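# Unscrew bottle cap, lay cap flat, bottle upright

## Task

Twist the cap off the bottle and leave it lying flat on the table, with the bottle still standing upright. Both must stay that way on their own, with no robot support, and at the end the hands must have released everything and pulled away.

## Robot and tools

ROBOT. Two arms, left_arm and right_arm. Each carries an identical five-finger right hand, so hand numbers and axes mean the same on both; they are not mirrored. The names are not image sides. One reference image of the hand is available through show_instructions.

WORLD FRAME. Positions are in metres. The origin sits on the table top midway between the arms. +z is up, +x points out over the table, and left_arm is on the +y side. Orientations are quaternions in wxyz order.

HAND POINT. This is the spot where index pad and thumb tip meet in a pinch, 0.05 m in front of the palm. Its +z runs along the straightened fingers, +y comes out of the palm, and +x crosses the palm toward the little finger, away from the thumb. Straight fingers extend 0.06 to 0.07 m past it. A wrist bracket on the little-finger side sits 0.03 m beyond the point along +y and 0.11 m across the palm, and it can collide with things. Tilting the hand shifts the point slightly.

execute_actions(actions). actions is a list of actions. Each action is a table of at most 15 rows. Each row lasts one control step (1/30 s), and a table with fewer rows repeats its final row until 15 steps (0.5 s) have run. An empty list just returns the state and images. A row always has 28 numbers in [-1, 1], even when one arm is idle, and covers both arms: left_arm dx, dy, dz, rx, ry, rz; left_gripper little, ring, middle, index, thumb_bend, thumb_turn, force_limit, speed; then the same 14 for right_arm and right_gripper.
dx to rz are an offset, not a pose. They are measured in the hand point's own axes from where the hand point was at the start of that action (for the first action of a call, the last pose a result reported). Every row refers back to that same starting pose rather than to the row before it. A value of 1.0 equals 0.6 m or 180 degrees; rx, ry, rz form a single rotation vector. Each step the command is clipped to 100 mm and 16 degrees from the measured pose, so far targets need further actions.
Hand numbers are target positions: for the four fingers and thumb_bend, +1 is straight and -1 fully curled; thumb_turn +1 places the thumb beside the palm, -1 in front opposing the fingers. A pinch is near index -0.22, thumb_bend -0.75, thumb_turn -0.57. force_limit maps -1..+1 to about 0..10 N at the fingertip (0..15 N for both thumb motors) and only halts closing. speed maps -1..+1 from near zero to full (whole travel in 0.6 s); close at -0.9 or lower for a gentle hold. There is no do-nothing value: to keep a hand unchanged, resend its last eight numbers, or, before any were sent, its hand_measured six plus hand_force_limit and hand_speed. With the thumb turned fully in front, the hand can wrap an object 0.035 to 0.08 m wide; turn the thumb before arriving.

move(target, speed, stop_force, blocking). target is one 28-number row as above; its offsets count from the pose in the latest result that showed one. Each hand point travels in a straight line; all arms finish together, in 0.5 to 10 s. speed is in m/s, 0.002 to 0.5 (default 0.25), turning capped at double that in rad/s. stop_force, 13 to 80 N, one value for both arms, halts an arm whose wrist sensor feels that much extra push against its travel; use it only with slow, non-rotating moves, not before 0.2 s of scene time, never with blocking=false, and leave it out when backing away from a surface. blocking=false returns after 0.5 s while motion continues; then only wait or stop are accepted until an end is reported. The result's move: line gives the ending per arm (done, off_target, moving, held, fault, contact) and limits (paced = pose clipped, held = steps blocked), plus each hand point's distance from its goal.

wait(seconds): 0 to 10, arms hold their last command. stop(): brakes a running move. zoom_image(camera, region): region is [x0, y0, x1, y1] in pixels, at most 504 by 504. finished_scene(scene): ends the scene numbered 1 or 2 permanently.

CAMERAS: cam_head_left, cam_head_right, cam_high, cam_low (672x504), cam_left_wrist, cam_right_wrist (616x616 fisheye).

RESULTS. The state line lists each hand point's position, quaternion and velocities in the world frame; printed positions can be off at long reach. Hand target lines show where the controller is heading. pose unreachable means a clearance check altered that arm's command; HELD on step readings marks held-back steps. hand_measured, hand_stopped_by (moving, target, force, stalled, fault) and hand_load_n give six values in motor order; loads near zero mean the grip was lost. Wrist force and torque are in the hand's axes, with offsets up to about 5.5 N, noise up to 3.4 N, saturating near 100 N. Joint torques are noisy and nonzero in free air.

AVOID. Arms are stiff: pushing even slightly past a firm contact can trigger a fault. A joint hitting its load limit (shoulder 287, elbow 130, wrists 46.9 N m), or 150 N of outside force, stops that arm for 10 s. Never let the arms strike or press on each other with any part. Motors holding load heat up; at 85 °C the arm brakes. Do not drop the cap, tip the bottle, or push anything off the table; loose objects may be nudged occasionally. Move smoothly and release fully before finishing.

Each tool is called after "Emit:" as name(argument=value, ...), one argument or row to a line, values as JSON.

Reference images:

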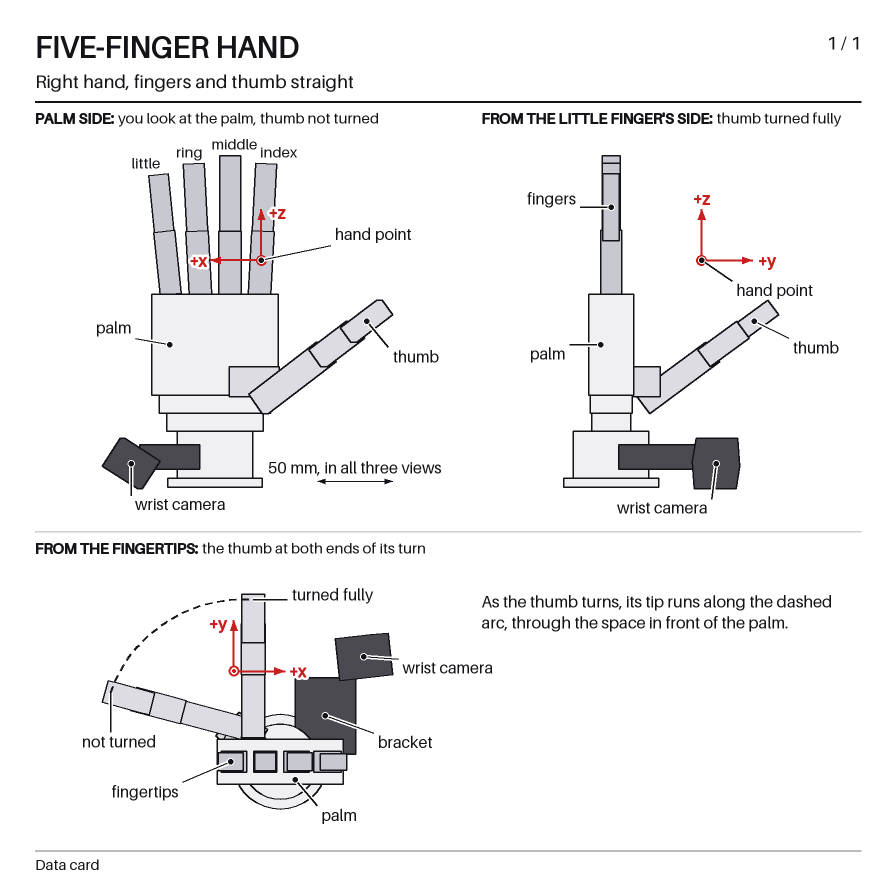

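## Session

Emit:
execute_actions(
  actions=[],
)

Scene clock: 0.00 s.
left_arm: end_effector_position=(-0.1524, +1.1060, +0.5926) hand_measured=(+1.000, +1.000, +1.000, +1.000, +1.000, +1.000) hand_load_n=(+0.0, +0.0, +0.0, +0.0, +0.0, +0.0) hand_stopped_by=(target, target, target, target, target, target) hand_force_limit=0.00 hand_speed=-0.80 end_effector_quat_wxyz=(+0.026, +0.665, -0.746, -0.024) end_effector_velocity=(-0.000, -0.001, +0.001) end_effector_angular_velocity=(+0.001, -0.000, +0.000) | right_arm: end_effector_position=(+0.1511, -1.1596, +0.6037) hand_measured=(+1.000, +1.000, +1.000, +1.000, +1.000, +1.000) hand_load_n=(+0.0, +0.0, +0.0, +0.0, +0.0, +0.0) hand_stopped_by=(target, target, target, target, target, target) hand_force_limit=0.00 hand_speed=-0.80 end_effector_quat_wxyz=(-0.037, +0.689, +0.722, +0.051) end_effector_velocity=(+0.000, +0.001, +0.001) end_effector_angular_velocity=(-0.002, +0.000, -0.000)
Joint positions: left_arm=[ 1.448 -1.585  1.481  1.695  1.503 -1.762] | right_arm=[-1.68  -1.481  1.367  1.81   1.585 -1.86 ]
Joint velocities: left_arm=[ 0.    -0.001 -0.     0.     0.     0.   ] | right_arm=[ 0.    -0.002 -0.001  0.    -0.     0.   ]
Joint torques (N m, as the arm reports them, + toward a larger angle): no reading
Wrist force (N, on the end effector, along its own x y z axes, offset not removed): no reading
Wrist torque (N m, same axes, about the end effector's origin, offset not removed): no reading
Hand target (left_arm): -0.152, +1.106, +0.593; -0.026, -0.665, +0.746, +0.024
Hand target (right_arm): +0.151, -1.160, +0.604; -0.037, +0.689, +0.722, +0.051

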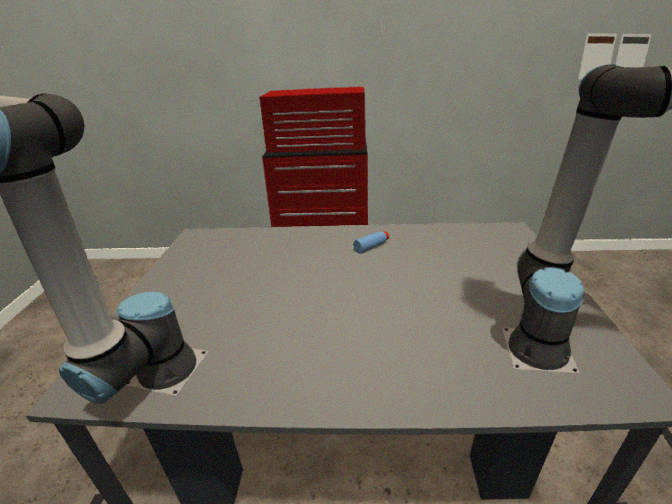

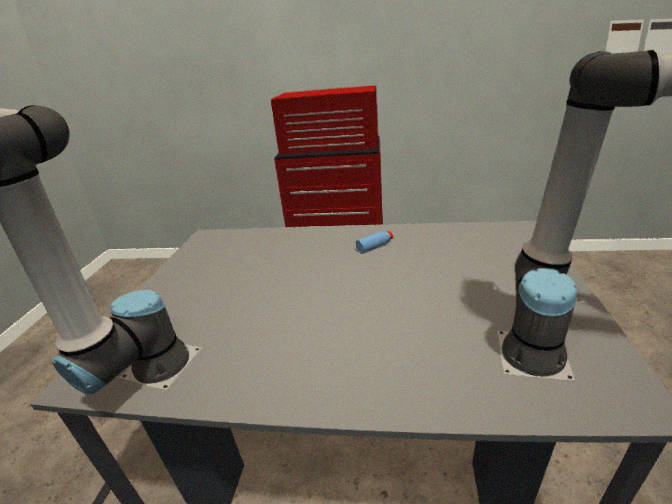

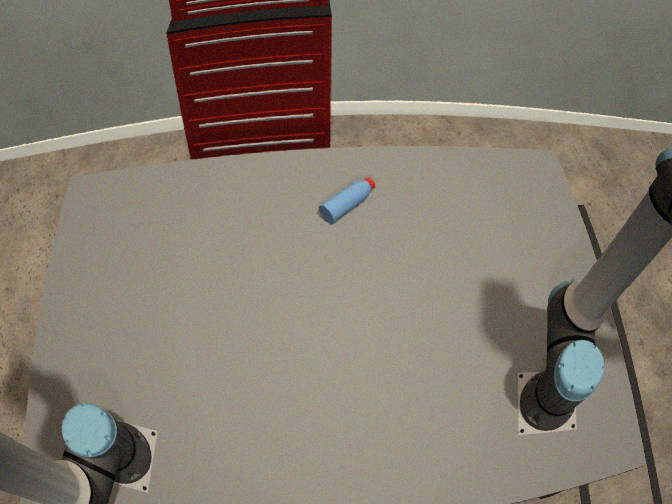

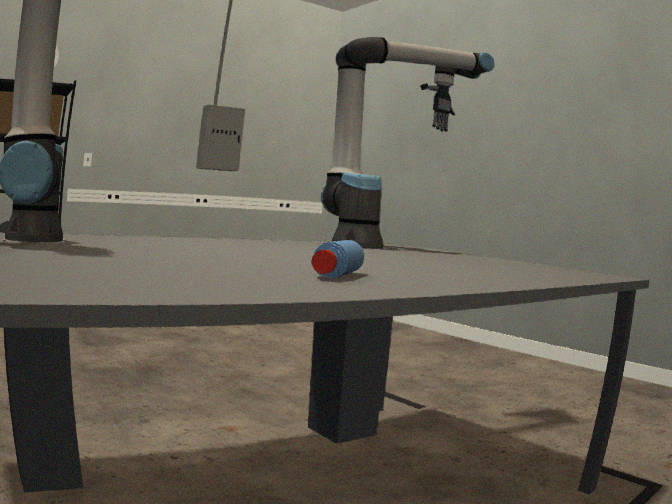

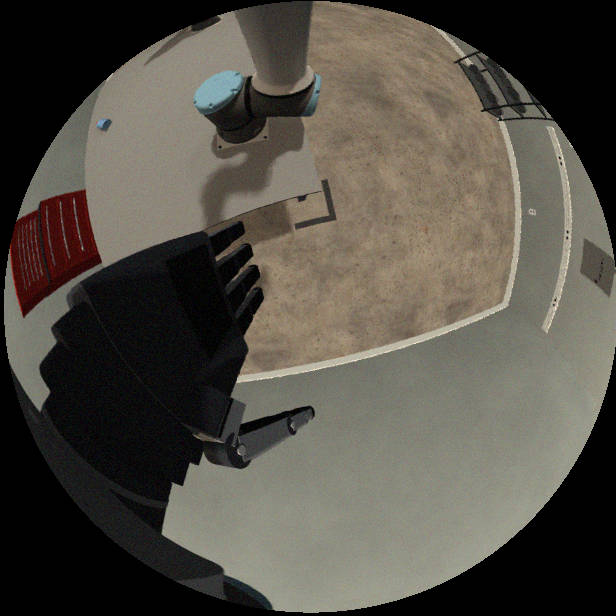

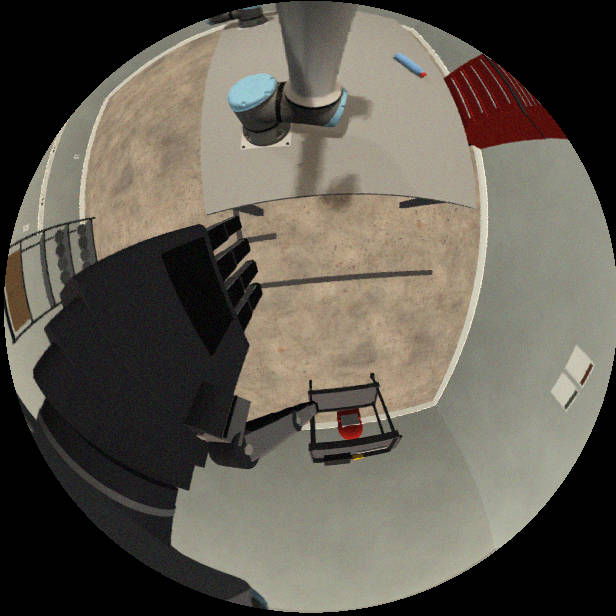

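Emit:
move(
  target=[0.73,-0.92,0.23,0,0,0.75,1,1,1,1,1,-1,0,0.5,0.89,0.45,0.17,0,0,0,1,1,1,1,1,1,0,0.5],
  speed=0.4,
)

Scene clock: 4.87 s.
left_arm: end_effector_position=(+0.3338, +0.6079, +0.4192) hand_measured=(+1.000, +1.000, +1.000, +1.000, +1.000, -1.000) hand_load_n=(+0.0, +0.0, +0.0, +0.0, +0.0, +0.0) hand_stopped_by=(target, target, target, target, target, target) hand_force_limit=0.00 hand_speed=0.50 end_effector_quat_wxyz=(-0.032, +0.435, +0.900, -0.014) end_effector_velocity=(+0.002, -0.001, -0.001) end_effector_angular_velocity=(-0.001, +0.002, -0.007) | right_arm: end_effector_position=(+0.3959, -0.6049, +0.5737) hand_measured=(+1.000, +1.000, +1.000, +1.000, +1.000, +1.000) hand_load_n=(+0.0, +0.0, +0.0, +0.0, +0.0, +0.0) hand_stopped_by=(target, target, target, target, target, target) hand_force_limit=0.00 hand_speed=0.50 end_effector_quat_wxyz=(-0.037, +0.688, +0.723, +0.050) end_effector_velocity=(+0.001, +0.002, -0.000) end_effector_angular_velocity=(-0.006, +0.004, -0.003)
Joint positions: left_arm=[-0.379 -1.843  1.997  1.477  1.606 -1.231] | right_arm=[-0.419 -1.919  1.781  1.761  1.457 -0.603]
Joint velocities: left_arm=[ 0.002  0.005 -0.002 -0.001  0.001  0.009] | right_arm=[ 0.019  0.006 -0.004 -0.004  0.007  0.023]
Joint torques (N m, as the arm reports them, + toward a larger angle): left_arm=[ 11.47  -6.41 -46.62   2.01   2.47   1.72] | right_arm=[ 18.33   8.4  -53.02   0.81   3.2    3.32]
Wrist force (N, on the end effector, along its own x y z axes, offset not removed): left_arm=[1.7 1.2 -0.2] | right_arm=[2.4 1.1 4.2]
Wrist torque (N m, same axes, about the end effector's origin, offset not removed): left_arm=[0.07 -0.21 0.16] | right_arm=[-0.37 -0.18 0.37]
Hand target (left_arm): +0.334, +0.608, +0.419; -0.032, +0.435, +0.900, -0.014
Hand target (right_arm): +0.396, -0.605, +0.574; -0.037, +0.689, +0.722, +0.050
Off the commanded pose (left_arm): 0.001 m, 0 deg.
Off the commanded pose (right_arm): 0.001 m, 0 deg.
move: done
camera_calibration (this result's frames):
cam_left_wrist: T_world_to_cam=[[0.858822, 0.506637, -0.0757914, -0.56172], [0.479303, -0.742481, 0.467965, 0.102973], [0.180815, -0.438225, -0.880491, 0.708941], [0, 0, 0, 1]] pos_world=[0.304876, 0.67172, 0.533455]
cam_right_wrist: T_world_to_cam=[[0.995346, -0.0954436, 0.0133358, -0.457008], [-0.0927716, -0.911489, 0.400725, -0.744681], [-0.0260912, -0.400097, -0.916101, 0.421079], [0, 0, 0, 1]] pos_world=[0.396782, -0.553915, 0.690258]

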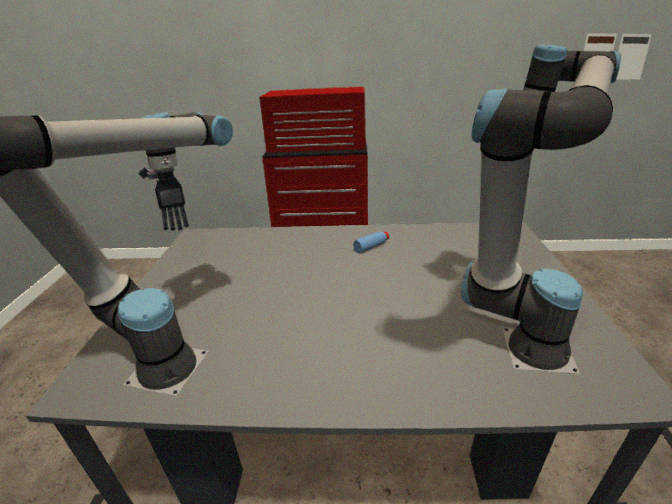

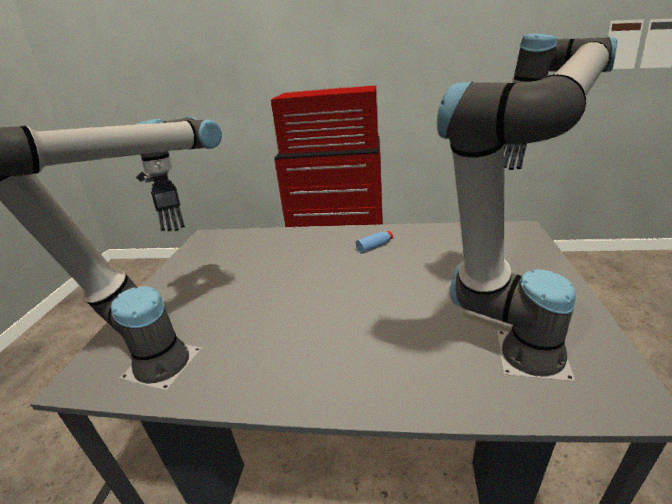

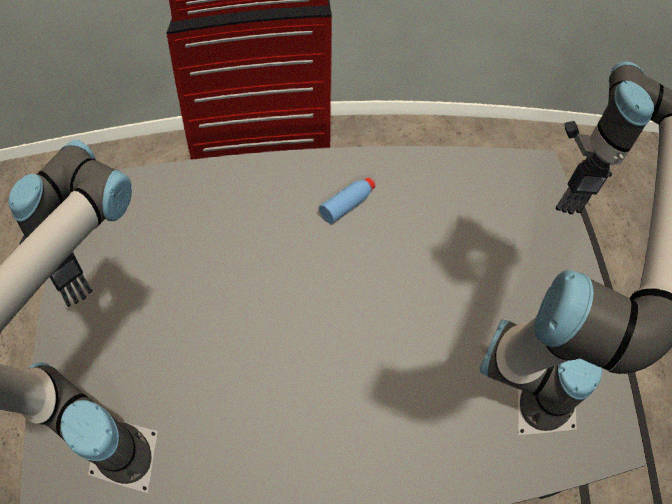

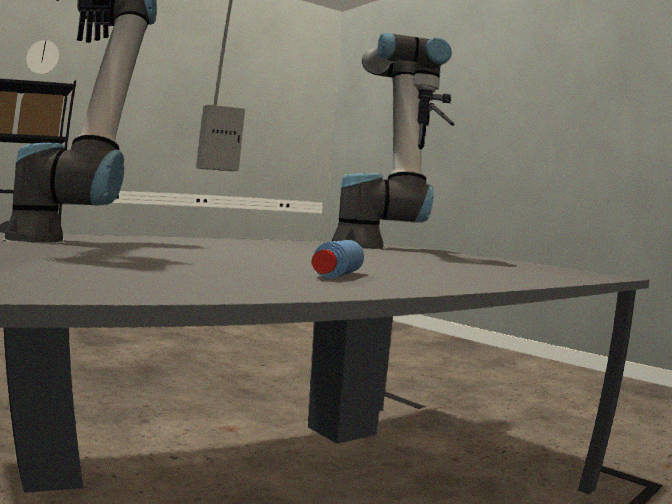

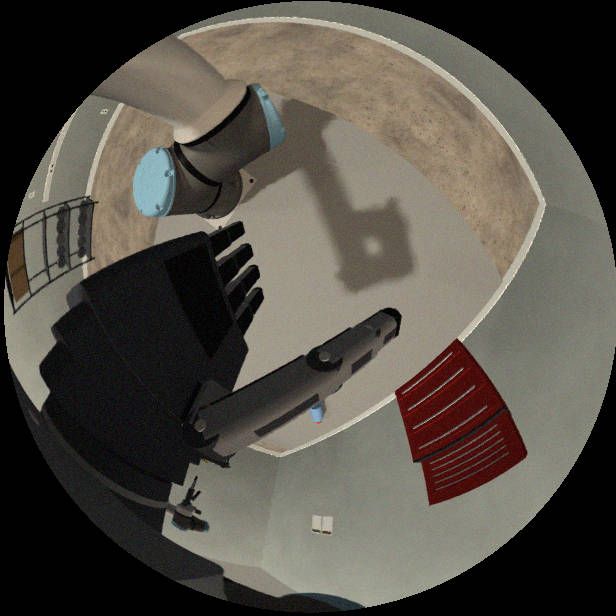

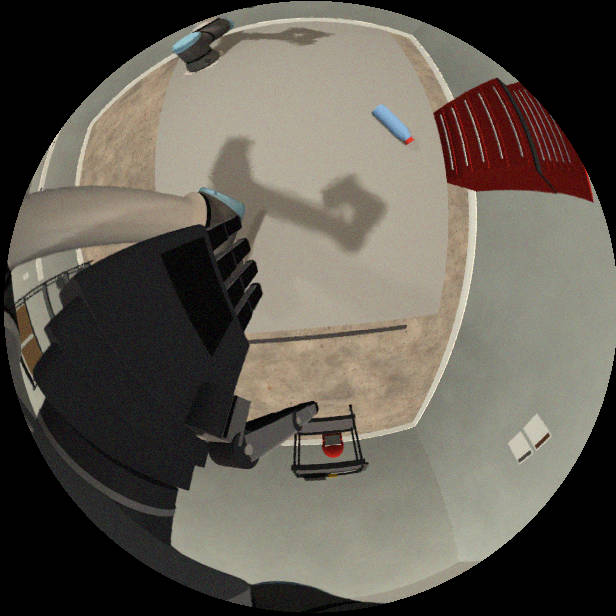

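Emit:
move(
  target=[-0.65,-0.1,0.225,0,0,0,1,1,1,1,1,-1,0,0.5,0,0,0,0,0,0,1,1,1,1,1,1,0,0.5],
  speed=0.4,
)

Emit:
move(
  target=[-0.65,-0.1,0.225,0.25,0,0,1,1,1,1,1,-1,0,0.5,0,0,0,0,0,0,1,1,1,1,1,1,0,0.5],
  speed=0.4,
)

Scene clock: 7.10 s.
left_arm: end_effector_position=(+0.5189, +0.2654, +0.2707) hand_measured=(+1.000, +1.000, +1.000, +1.000, +1.000, -1.000) hand_load_n=(+0.0, +0.0, +0.0, +0.0, +0.0, +0.0) hand_stopped_by=(target, target, target, target, target, target) hand_force_limit=0.00 hand_speed=0.50 end_effector_quat_wxyz=(-0.032, +0.435, +0.900, -0.014) end_effector_velocity=(+0.002, -0.002, -0.001) end_effector_angular_velocity=(+0.002, +0.001, -0.000) | right_arm: end_effector_position=(+0.3959, -0.6049, +0.5737) hand_measured=(+1.000, +1.000, +1.000, +1.000, +1.000, +1.000) hand_load_n=(+0.0, +0.0, +0.0, +0.0, +0.0, +0.0) hand_stopped_by=(target, target, target, target, target, target) hand_force_limit=0.00 hand_speed=0.50 end_effector_quat_wxyz=(-0.037, +0.688, +0.723, +0.050) end_effector_velocity=(+0.001, -0.001, -0.000) end_effector_angular_velocity=(+0.000, +0.001, -0.000)
Joint positions: left_arm=[-0.692 -1.256  1.665  1.208  1.623 -1.544] | right_arm=[-0.419 -1.919  1.781  1.761  1.457 -0.603]
Joint velocities: left_arm=[-0.     0.006 -0.004  0.001 -0.    -0.   ] | right_arm=[ 0.     0.002 -0.001 -0.     0.     0.   ]
Joint torques (N m, as the arm reports them, + toward a larger angle): left_arm=[-13.12 -49.44 -44.32   5.61   2.42  -2.02] | right_arm=[-17.49 -24.69 -26.9    7.76  -3.75  -3.92]
Wrist force (N, on the end effector, along its own x y z axes, offset not removed): left_arm=[-1.7 -0.3 -3.1] | right_arm=[1.0 -3.4 2.5]
Wrist torque (N m, same axes, about the end effector's origin, offset not removed): left_arm=[-0.10 0.34 -0.13] | right_arm=[-0.62 0.02 -0.07]
Hand target (left_arm): +0.519, +0.265, +0.271; -0.032, +0.435, +0.900, -0.014
Hand target (right_arm): +0.396, -0.605, +0.574; -0.037, +0.688, +0.723, +0.050
Off the commanded pose (left_arm): 0.001 m, 0 deg.
Off the commanded pose (right_arm): 0.000 m, 0 deg.
move: done
camera_calibration (this result's frames):
cam_left_wrist: T_world_to_cam=[[0.858834, 0.506619, -0.0757679, -0.558371], [0.479224, -0.742367, 0.468225, -0.17056], [0.180964, -0.438438, -0.880355, 0.394587], [0, 0, 0, 1]] pos_world=[0.489879, 0.329265, 0.384931]
cam_right_wrist: T_world_to_cam=[[0.995345, -0.095444, 0.0133354, -0.457008], [-0.0927718, -0.911489, 0.400725, -0.744681], [-0.0260917, -0.400097, -0.916101, 0.421079], [0, 0, 0, 1]] pos_world=[0.396783, -0.553915, 0.690258]

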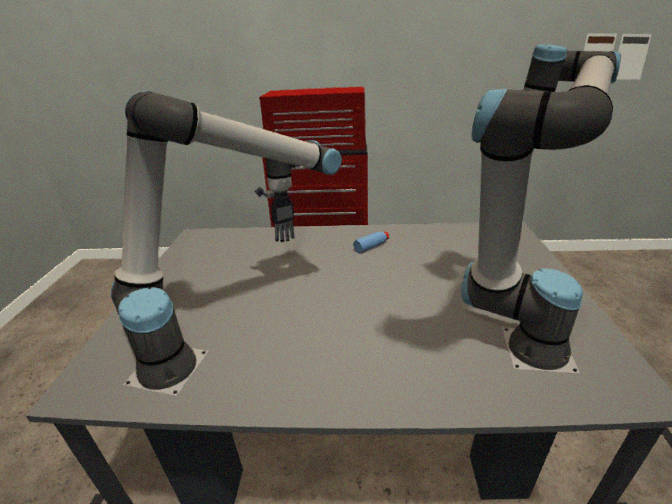

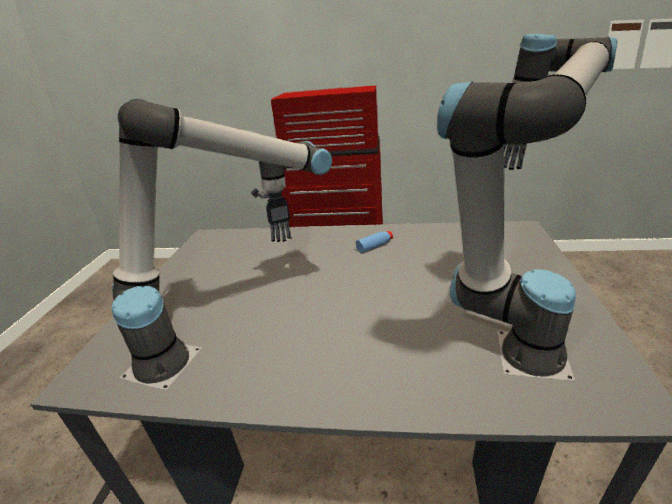

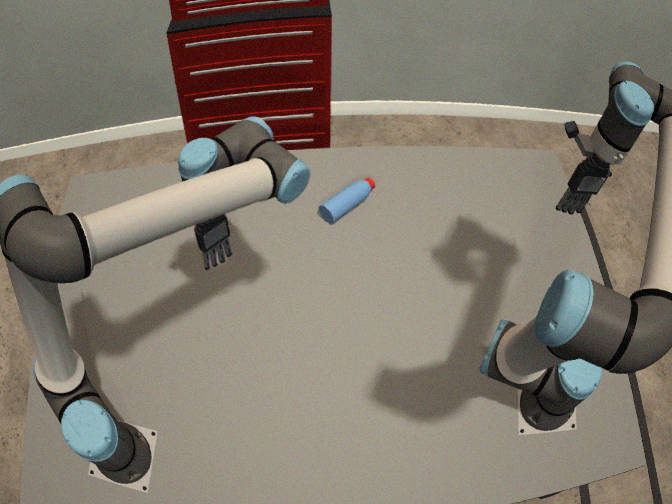

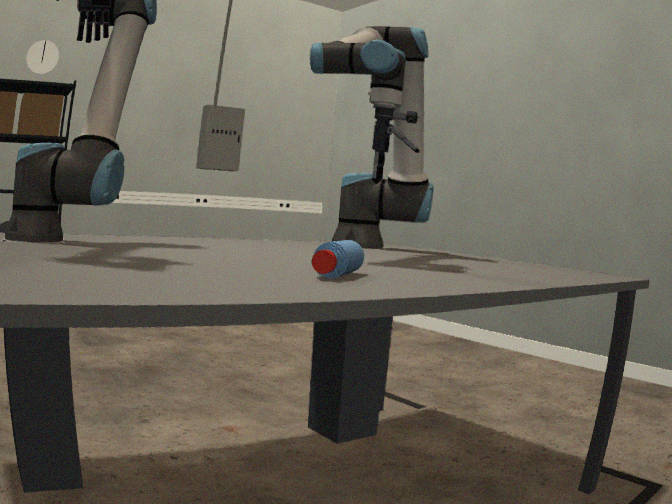

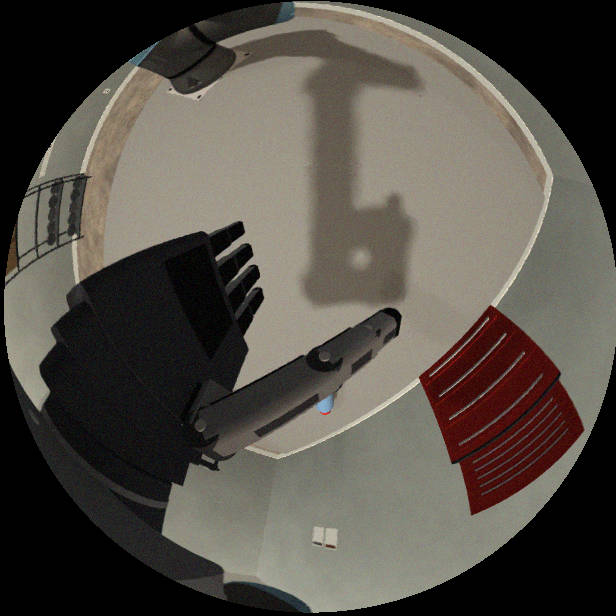

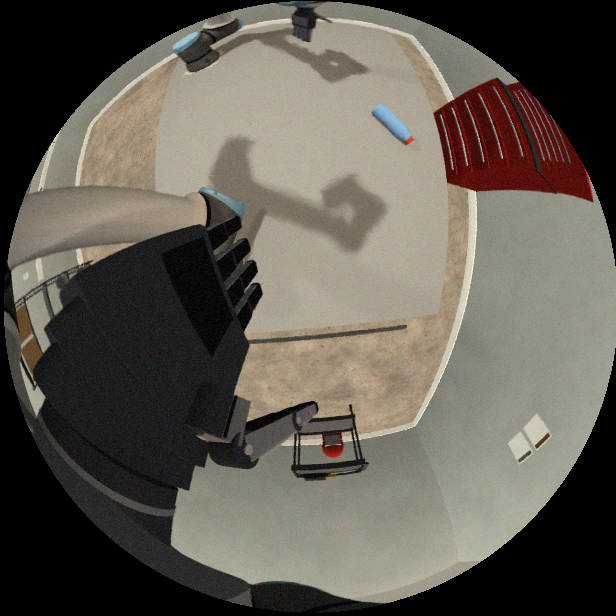

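Scene clock: 8.70 s.
left_arm: end_effector_position=(+0.6925, -0.0618, +0.1256) hand_measured=(+1.000, +1.000, +1.000, +1.000, +1.000, -1.000) hand_load_n=(+0.0, +0.0, +0.0, +0.0, +0.0, +0.0) hand_stopped_by=(target, target, target, target, target, target) hand_force_limit=0.00 hand_speed=0.50 end_effector_quat_wxyz=(-0.175, +0.389, +0.834, -0.350) end_effector_velocity=(-0.000, +0.000, -0.001) end_effector_angular_velocity=(+0.002, +0.000, +0.000) | right_arm: end_effector_position=(+0.3959, -0.6049, +0.5737) hand_measured=(+1.000, +1.000, +1.000, +1.000, +1.000, +1.000) hand_load_n=(+0.0, +0.0, +0.0, +0.0, +0.0, +0.0) hand_stopped_by=(target, target, target, target, target, target) hand_force_limit=0.00 hand_speed=0.50 end_effector_quat_wxyz=(-0.037, +0.688, +0.723, +0.050) end_effector_velocity=(-0.000, +0.000, -0.000) end_effector_angular_velocity=(+0.001, +0.001, -0.000)
Joint positions: left_arm=[-0.568 -0.485  0.714  1.494  2.363 -1.386] | right_arm=[-0.419 -1.919  1.781  1.761  1.457 -0.603]
Joint velocities: left_arm=[-0.    -0.     0.002 -0.001 -0.001 -0.001] | right_arm=[-0.    -0.     0.     0.001  0.     0.   ]
Joint torques (N m, as the arm reports them, + toward a larger angle): left_arm=[   5.93 -116.28  -30.74    2.36   -1.16   -1.91] | right_arm=[-15.8  -21.41 -26.81   7.64  -3.57  -3.74]
Wrist force (N, on the end effector, along its own x y z axes, offset not removed): left_arm=[-0.8 2.3 -1.2] | right_arm=[3.1 -3.2 3.7]
Wrist torque (N m, same axes, about the end effector's origin, offset not removed): left_arm=[0.28 0.15 0.18] | right_arm=[-0.94 -0.65 0.29]
Hand target (left_arm): +0.693, -0.062, +0.125; -0.175, +0.389, +0.834, -0.350
Hand target (right_arm): +0.396, -0.605, +0.574; -0.037, +0.688, +0.723, +0.050
Off the commanded pose (left_arm): 0.020 m, 3 deg.
Off the commanded pose (right_arm): 0.000 m, 0 deg.
move: held (left_arm); limits=held; held on 6 of 48 steps (left_arm), including the last (left_arm)
pose unreachable (left arm): on one or more control steps of this call, first in action 0 (counted from 0), this arm could not follow its commanded pose, so it was not sent that pose on those steps. On the call's last step it was still not sent that pose. It may still have moved: this result reports where it is.
cause: the commanded pose would bring two parts of the arm too close to each other (joints 4 (wrist 1) to 6 (wrist 3) lie between them).
camera_calibration (this result's frames):
cam_left_wrist: T_world_to_cam=[[0.599968, 0.333783, -0.727067, -0.302344], [0.770074, -0.487284, 0.411753, -0.607345], [-0.216852, -0.806934, -0.549393, 0.303116], [0, 0, 0, 1]] pos_world=[0.714828, 0.0495623, 0.196782]
cam_right_wrist: T_world_to_cam=[[0.995345, -0.095444, 0.0133355, -0.457008], [-0.0927718, -0.911489, 0.400725, -0.744681], [-0.0260916, -0.400097, -0.916101, 0.42108], [0, 0, 0, 1]] pos_world=[0.396782, -0.553915, 0.690258]

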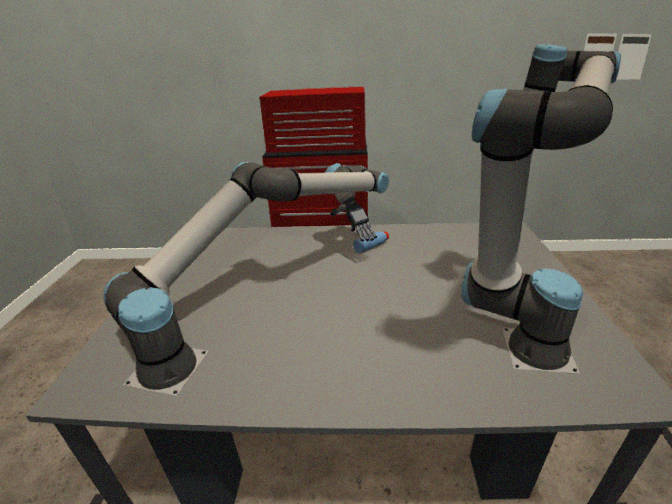

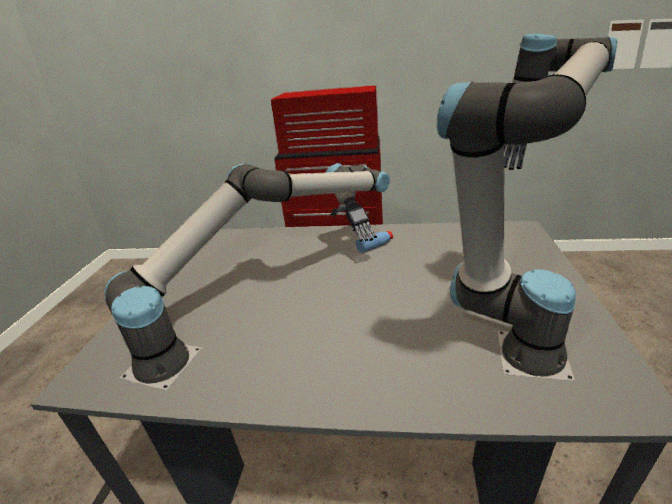

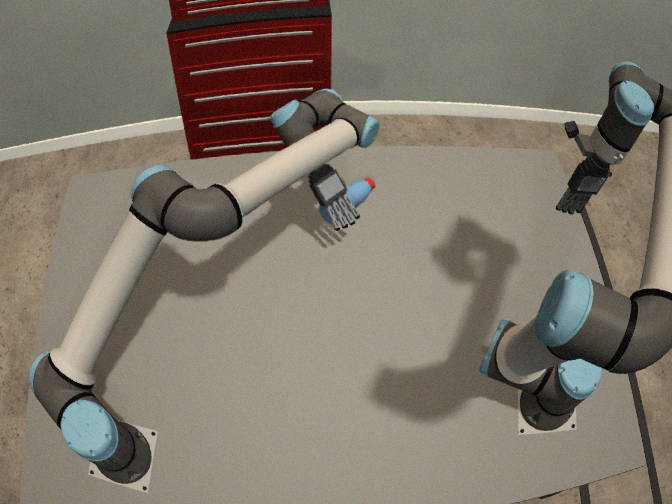

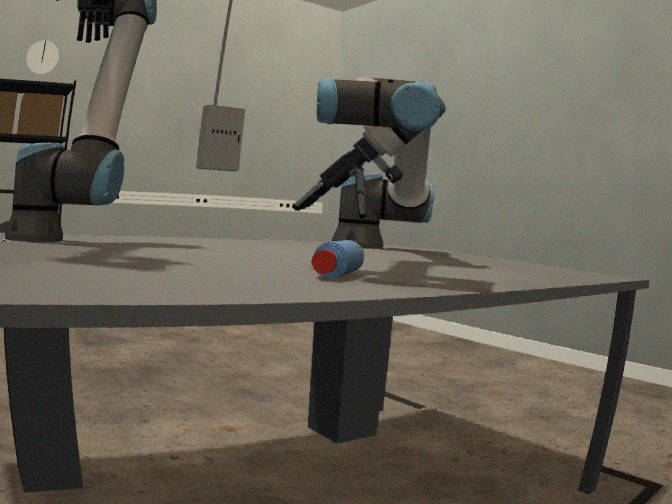

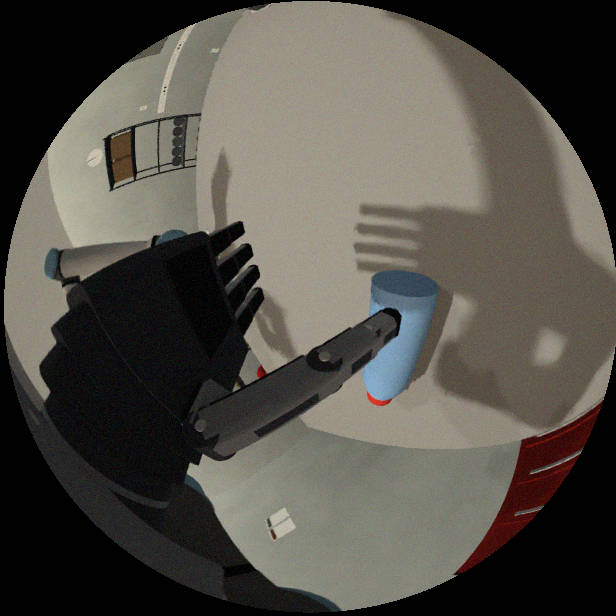

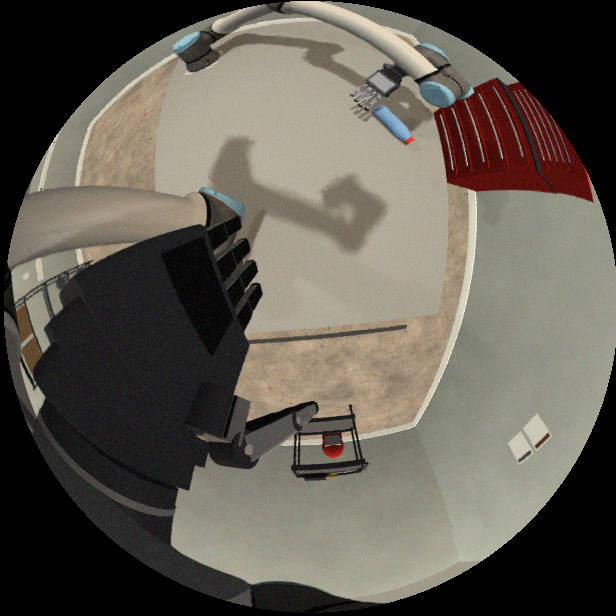

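Emit:
move(
  target=[-0.047,0.123,0.08,-0.07,0,0,1,1,1,1,1,-1,0,0.5,0,0,0,0,0,0,1,1,1,1,1,1,0,0.5],
  speed=0.1,
)

Scene clock: 10.63 s.
left_arm: end_effector_position=(+0.7222, -0.0717, +0.0389) hand_measured=(+1.000, +1.000, +1.000, +1.000, +1.000, -1.000) hand_load_n=(+0.0, +0.0, +0.0, +0.0, +0.0, +0.0) hand_stopped_by=(target, target, target, target, target, target) hand_force_limit=0.00 hand_speed=0.50 end_effector_quat_wxyz=(-0.131, +0.405, +0.868, -0.257) end_effector_velocity=(+0.001, -0.001, -0.002) end_effector_angular_velocity=(+0.004, -0.004, -0.000) | right_arm: end_effector_position=(+0.3959, -0.6049, +0.5737) hand_measured=(+1.000, +1.000, +1.000, +1.000, +1.000, +1.000) hand_load_n=(+0.0, +0.0, +0.0, +0.0, +0.0, +0.0) hand_stopped_by=(target, target, target, target, target, target) hand_force_limit=0.00 hand_speed=0.50 end_effector_quat_wxyz=(-0.037, +0.688, +0.723, +0.050) end_effector_velocity=(+0.000, -0.000, +0.001) end_effector_angular_velocity=(-0.002, -0.003, +0.000)
Joint positions: left_arm=[-0.608 -0.412  0.66   1.402  2.151 -1.464] | right_arm=[-0.419 -1.919  1.781  1.761  1.457 -0.603]
Joint velocities: left_arm=[-0.001  0.003 -0.003 -0.001 -0.006 -0.002] | right_arm=[-0.    -0.001 -0.002 -0.001  0.    -0.   ]
Joint torques (N m, as the arm reports them, + toward a larger angle): left_arm=[  -8.45 -100.19  -47.16    1.9    -1.66   -2.25] | right_arm=[-15.57 -21.34 -27.18   7.92  -3.58  -3.72]
Wrist force (N, on the end effector, along its own x y z axes, offset not removed): left_arm=[0.3 0.4 -1.5] | right_arm=[2.5 -1.3 2.5]
Wrist torque (N m, same axes, about the end effector's origin, offset not removed): left_arm=[0.03 -0.07 0.04] | right_arm=[-0.56 -0.34 0.44]
Hand target (left_arm): +0.722, -0.072, +0.039; -0.131, +0.405, +0.868, -0.256
Hand target (right_arm): +0.396, -0.605, +0.574; -0.037, +0.688, +0.723, +0.050
Off the commanded pose (left_arm): 0.000 m, 0 deg.
Off the commanded pose (right_arm): 0.000 m, 0 deg.
move: done
camera_calibration (this result's frames):
cam_left_wrist: T_world_to_cam=[[0.711067, 0.421363, -0.562883, -0.460192], [0.693618, -0.55156, 0.463332, -0.550709], [-0.115233, -0.719885, -0.684461, 0.19208], [0, 0, 0, 1]] pos_world=[0.731343, 0.0284351, 0.127598]
cam_right_wrist: T_world_to_cam=[[0.995345, -0.0954438, 0.0133356, -0.457008], [-0.0927717, -0.911489, 0.400725, -0.744681], [-0.0260915, -0.400097, -0.916101, 0.42108], [0, 0, 0, 1]] pos_world=[0.396783, -0.553915, 0.690258]

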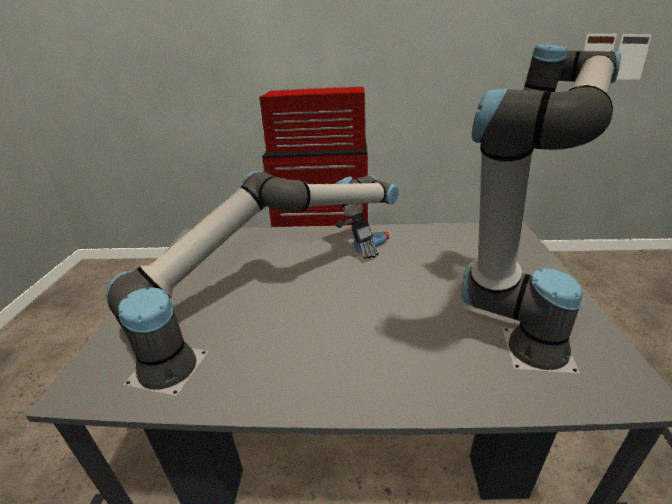

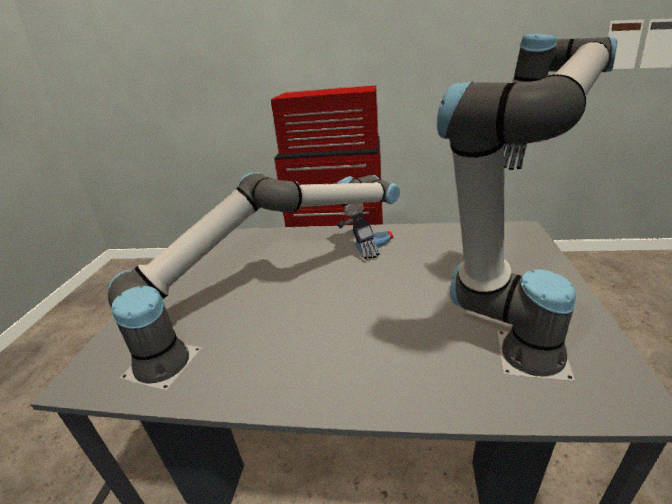

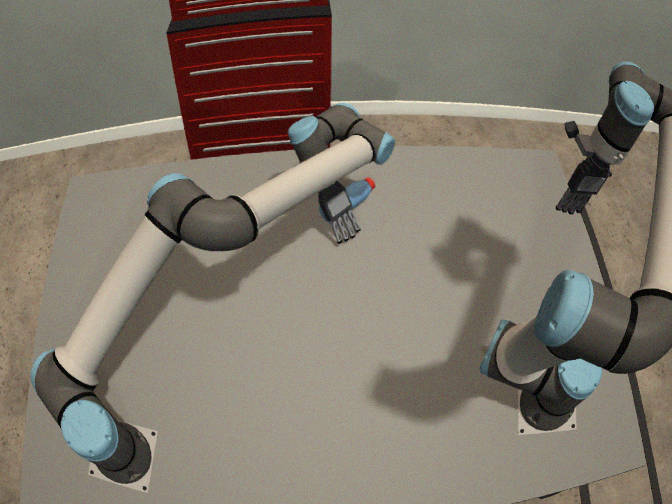

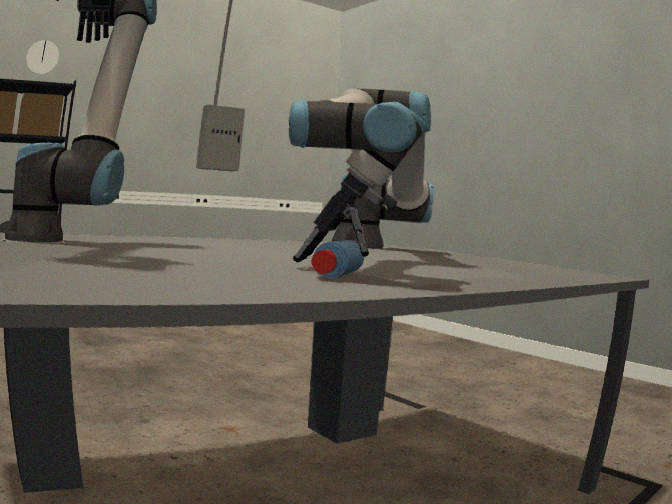

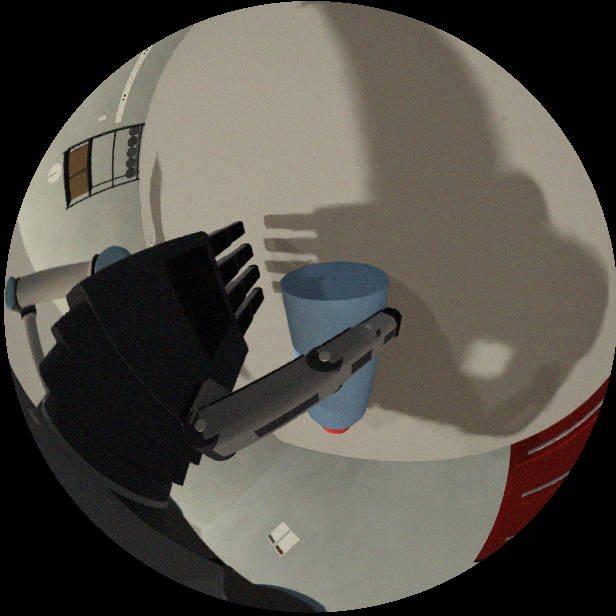

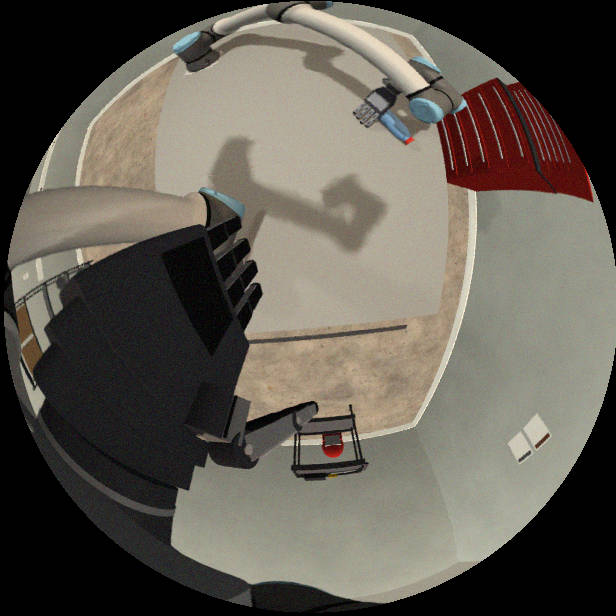

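Emit:
move(
  target=[-0.075,0.035,0,0,0,0,0.6,0.6,0.6,0.6,1,-1,0,0.5,0,0,0,0,0,0,1,1,1,1,1,1,0,0.5],
  speed=0.08,
)

Scene clock: 21.90 s.
left_arm: end_effector_position=(+0.7502, -0.0873, +0.0336) hand_measured=(+0.600, +0.600, +0.782, +0.600, +1.000, -1.000) hand_load_n=(+0.0, +0.0, +11.0, +0.0, +0.0, +0.0) hand_stopped_by=(target, target, force, target, target, target) hand_force_limit=0.00 hand_speed=0.50 end_effector_quat_wxyz=(-0.130, +0.405, +0.868, -0.258) end_effector_velocity=(-0.000, +0.001, -0.001) end_effector_angular_velocity=(+0.001, +0.002, +0.001) | right_arm: end_effector_position=(+0.3959, -0.6049, +0.5737) hand_measured=(+1.000, +1.000, +1.000, +1.000, +1.000, +1.000) hand_load_n=(+0.0, +0.0, +0.0, +0.0, +0.0, +0.0) hand_stopped_by=(target, target, target, target, target, target) hand_force_limit=0.00 hand_speed=0.50 end_effector_quat_wxyz=(-0.037, +0.688, +0.723, +0.050) end_effector_velocity=(+0.001, -0.001, +0.001) end_effector_angular_velocity=(-0.001, -0.002, +0.000)
Joint positions: left_arm=[-0.599 -0.315  0.473  1.493  2.153 -1.456] | right_arm=[-0.419 -1.919  1.781  1.761  1.457 -0.603]
Joint velocities: left_arm=[ 0.     0.001  0.     0.001  0.    -0.   ] | right_arm=[-0.     0.001 -0.003 -0.    -0.    -0.   ]
Joint torques (N m, as the arm reports them, + toward a larger angle): left_arm=[   0.16 -100.63  -37.48    1.44   -0.61   -0.5 ] | right_arm=[-16.59 -19.68 -28.22   7.71  -3.79  -4.02]
Wrist force (N, on the end effector, along its own x y z axes, offset not removed): left_arm=[4.2 -16.9 -20.2] | right_arm=[-1.2 -0.2 -2.1]
Wrist torque (N m, same axes, about the end effector's origin, offset not removed): left_arm=[1.28 1.20 -0.26] | right_arm=[-0.05 0.38 0.00]
Hand target (left_arm): +0.750, -0.087, +0.033; -0.130, +0.405, +0.868, -0.258
Hand target (right_arm): +0.396, -0.605, +0.574; -0.037, +0.688, +0.723, +0.050
Off the commanded pose (left_arm): 0.018 m, 0 deg.
Off the commanded pose (right_arm): 0.000 m, 0 deg.
FORCE FAULT: contact force on the left arm reached its limit, and that arm stopped for 10 seconds. The contact can be on any part of that arm, not only on its tool. That time counts as 19 of the actions that you can send in this scene. That arm's remaining commands of this call were not run. That arm holds still and accepts commands again. Move the arm away from the contact; if what it grips holds it there, let go first. Pushing or pulling that hard again can fault the arm again.
move: fault (left_arm)
camera_calibration (this result's frames):
cam_left_wrist: T_world_to_cam=[[0.710263, 0.421187, -0.564028, -0.475855], [0.694795, -0.548164, 0.465593, -0.576994], [-0.113078, -0.722577, -0.681979, 0.178449], [0, 0, 0, 1]] pos_world=[0.759053, 0.0130805, 0.121947]
cam_right_wrist: T_world_to_cam=[[0.995345, -0.0954438, 0.0133353, -0.457008], [-0.0927716, -0.911489, 0.400725, -0.744681], [-0.0260918, -0.400097, -0.916101, 0.42108], [0, 0, 0, 1]] pos_world=[0.396782, -0.553915, 0.690258]

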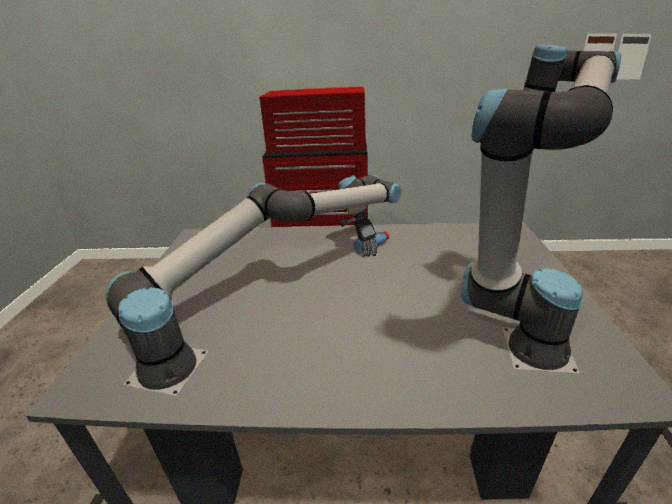

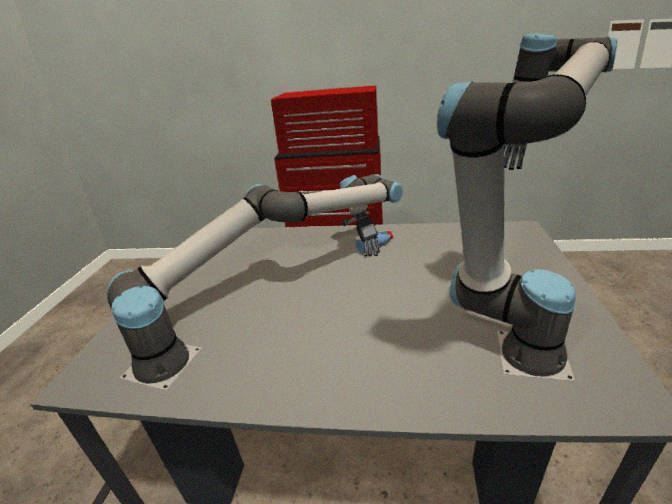

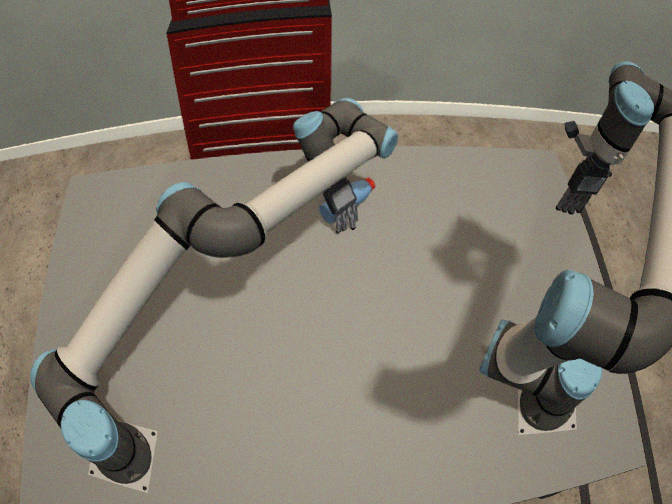

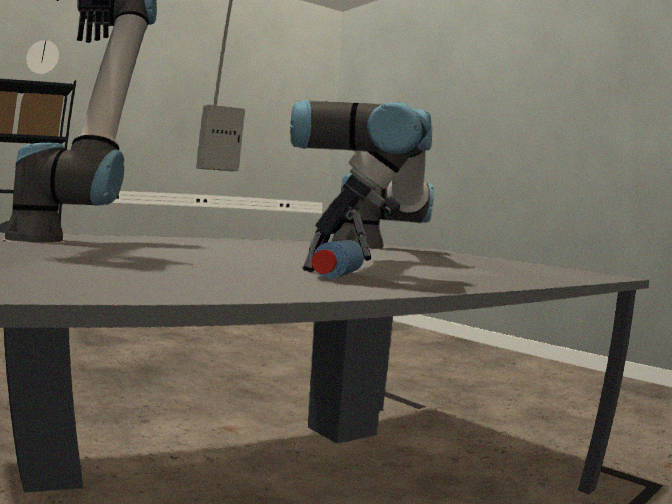

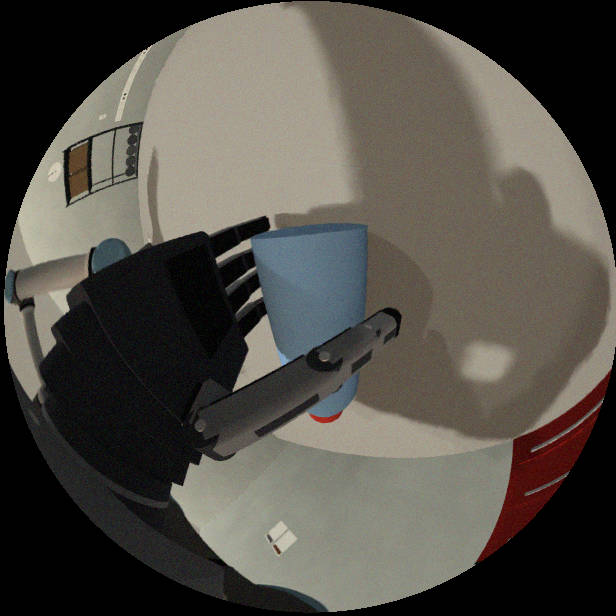

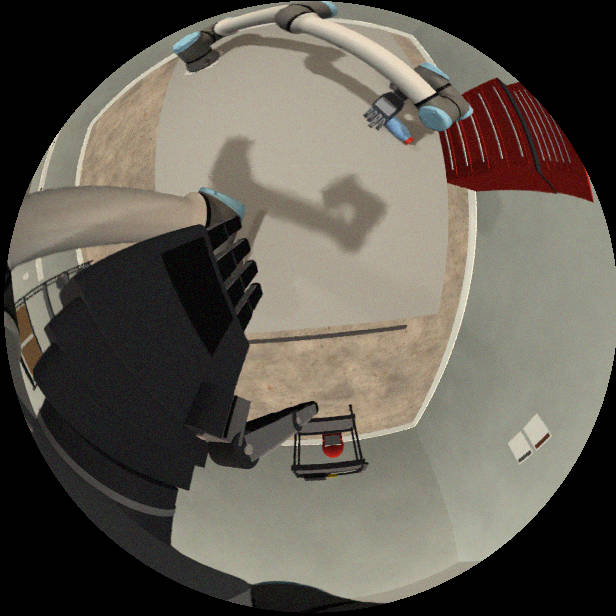

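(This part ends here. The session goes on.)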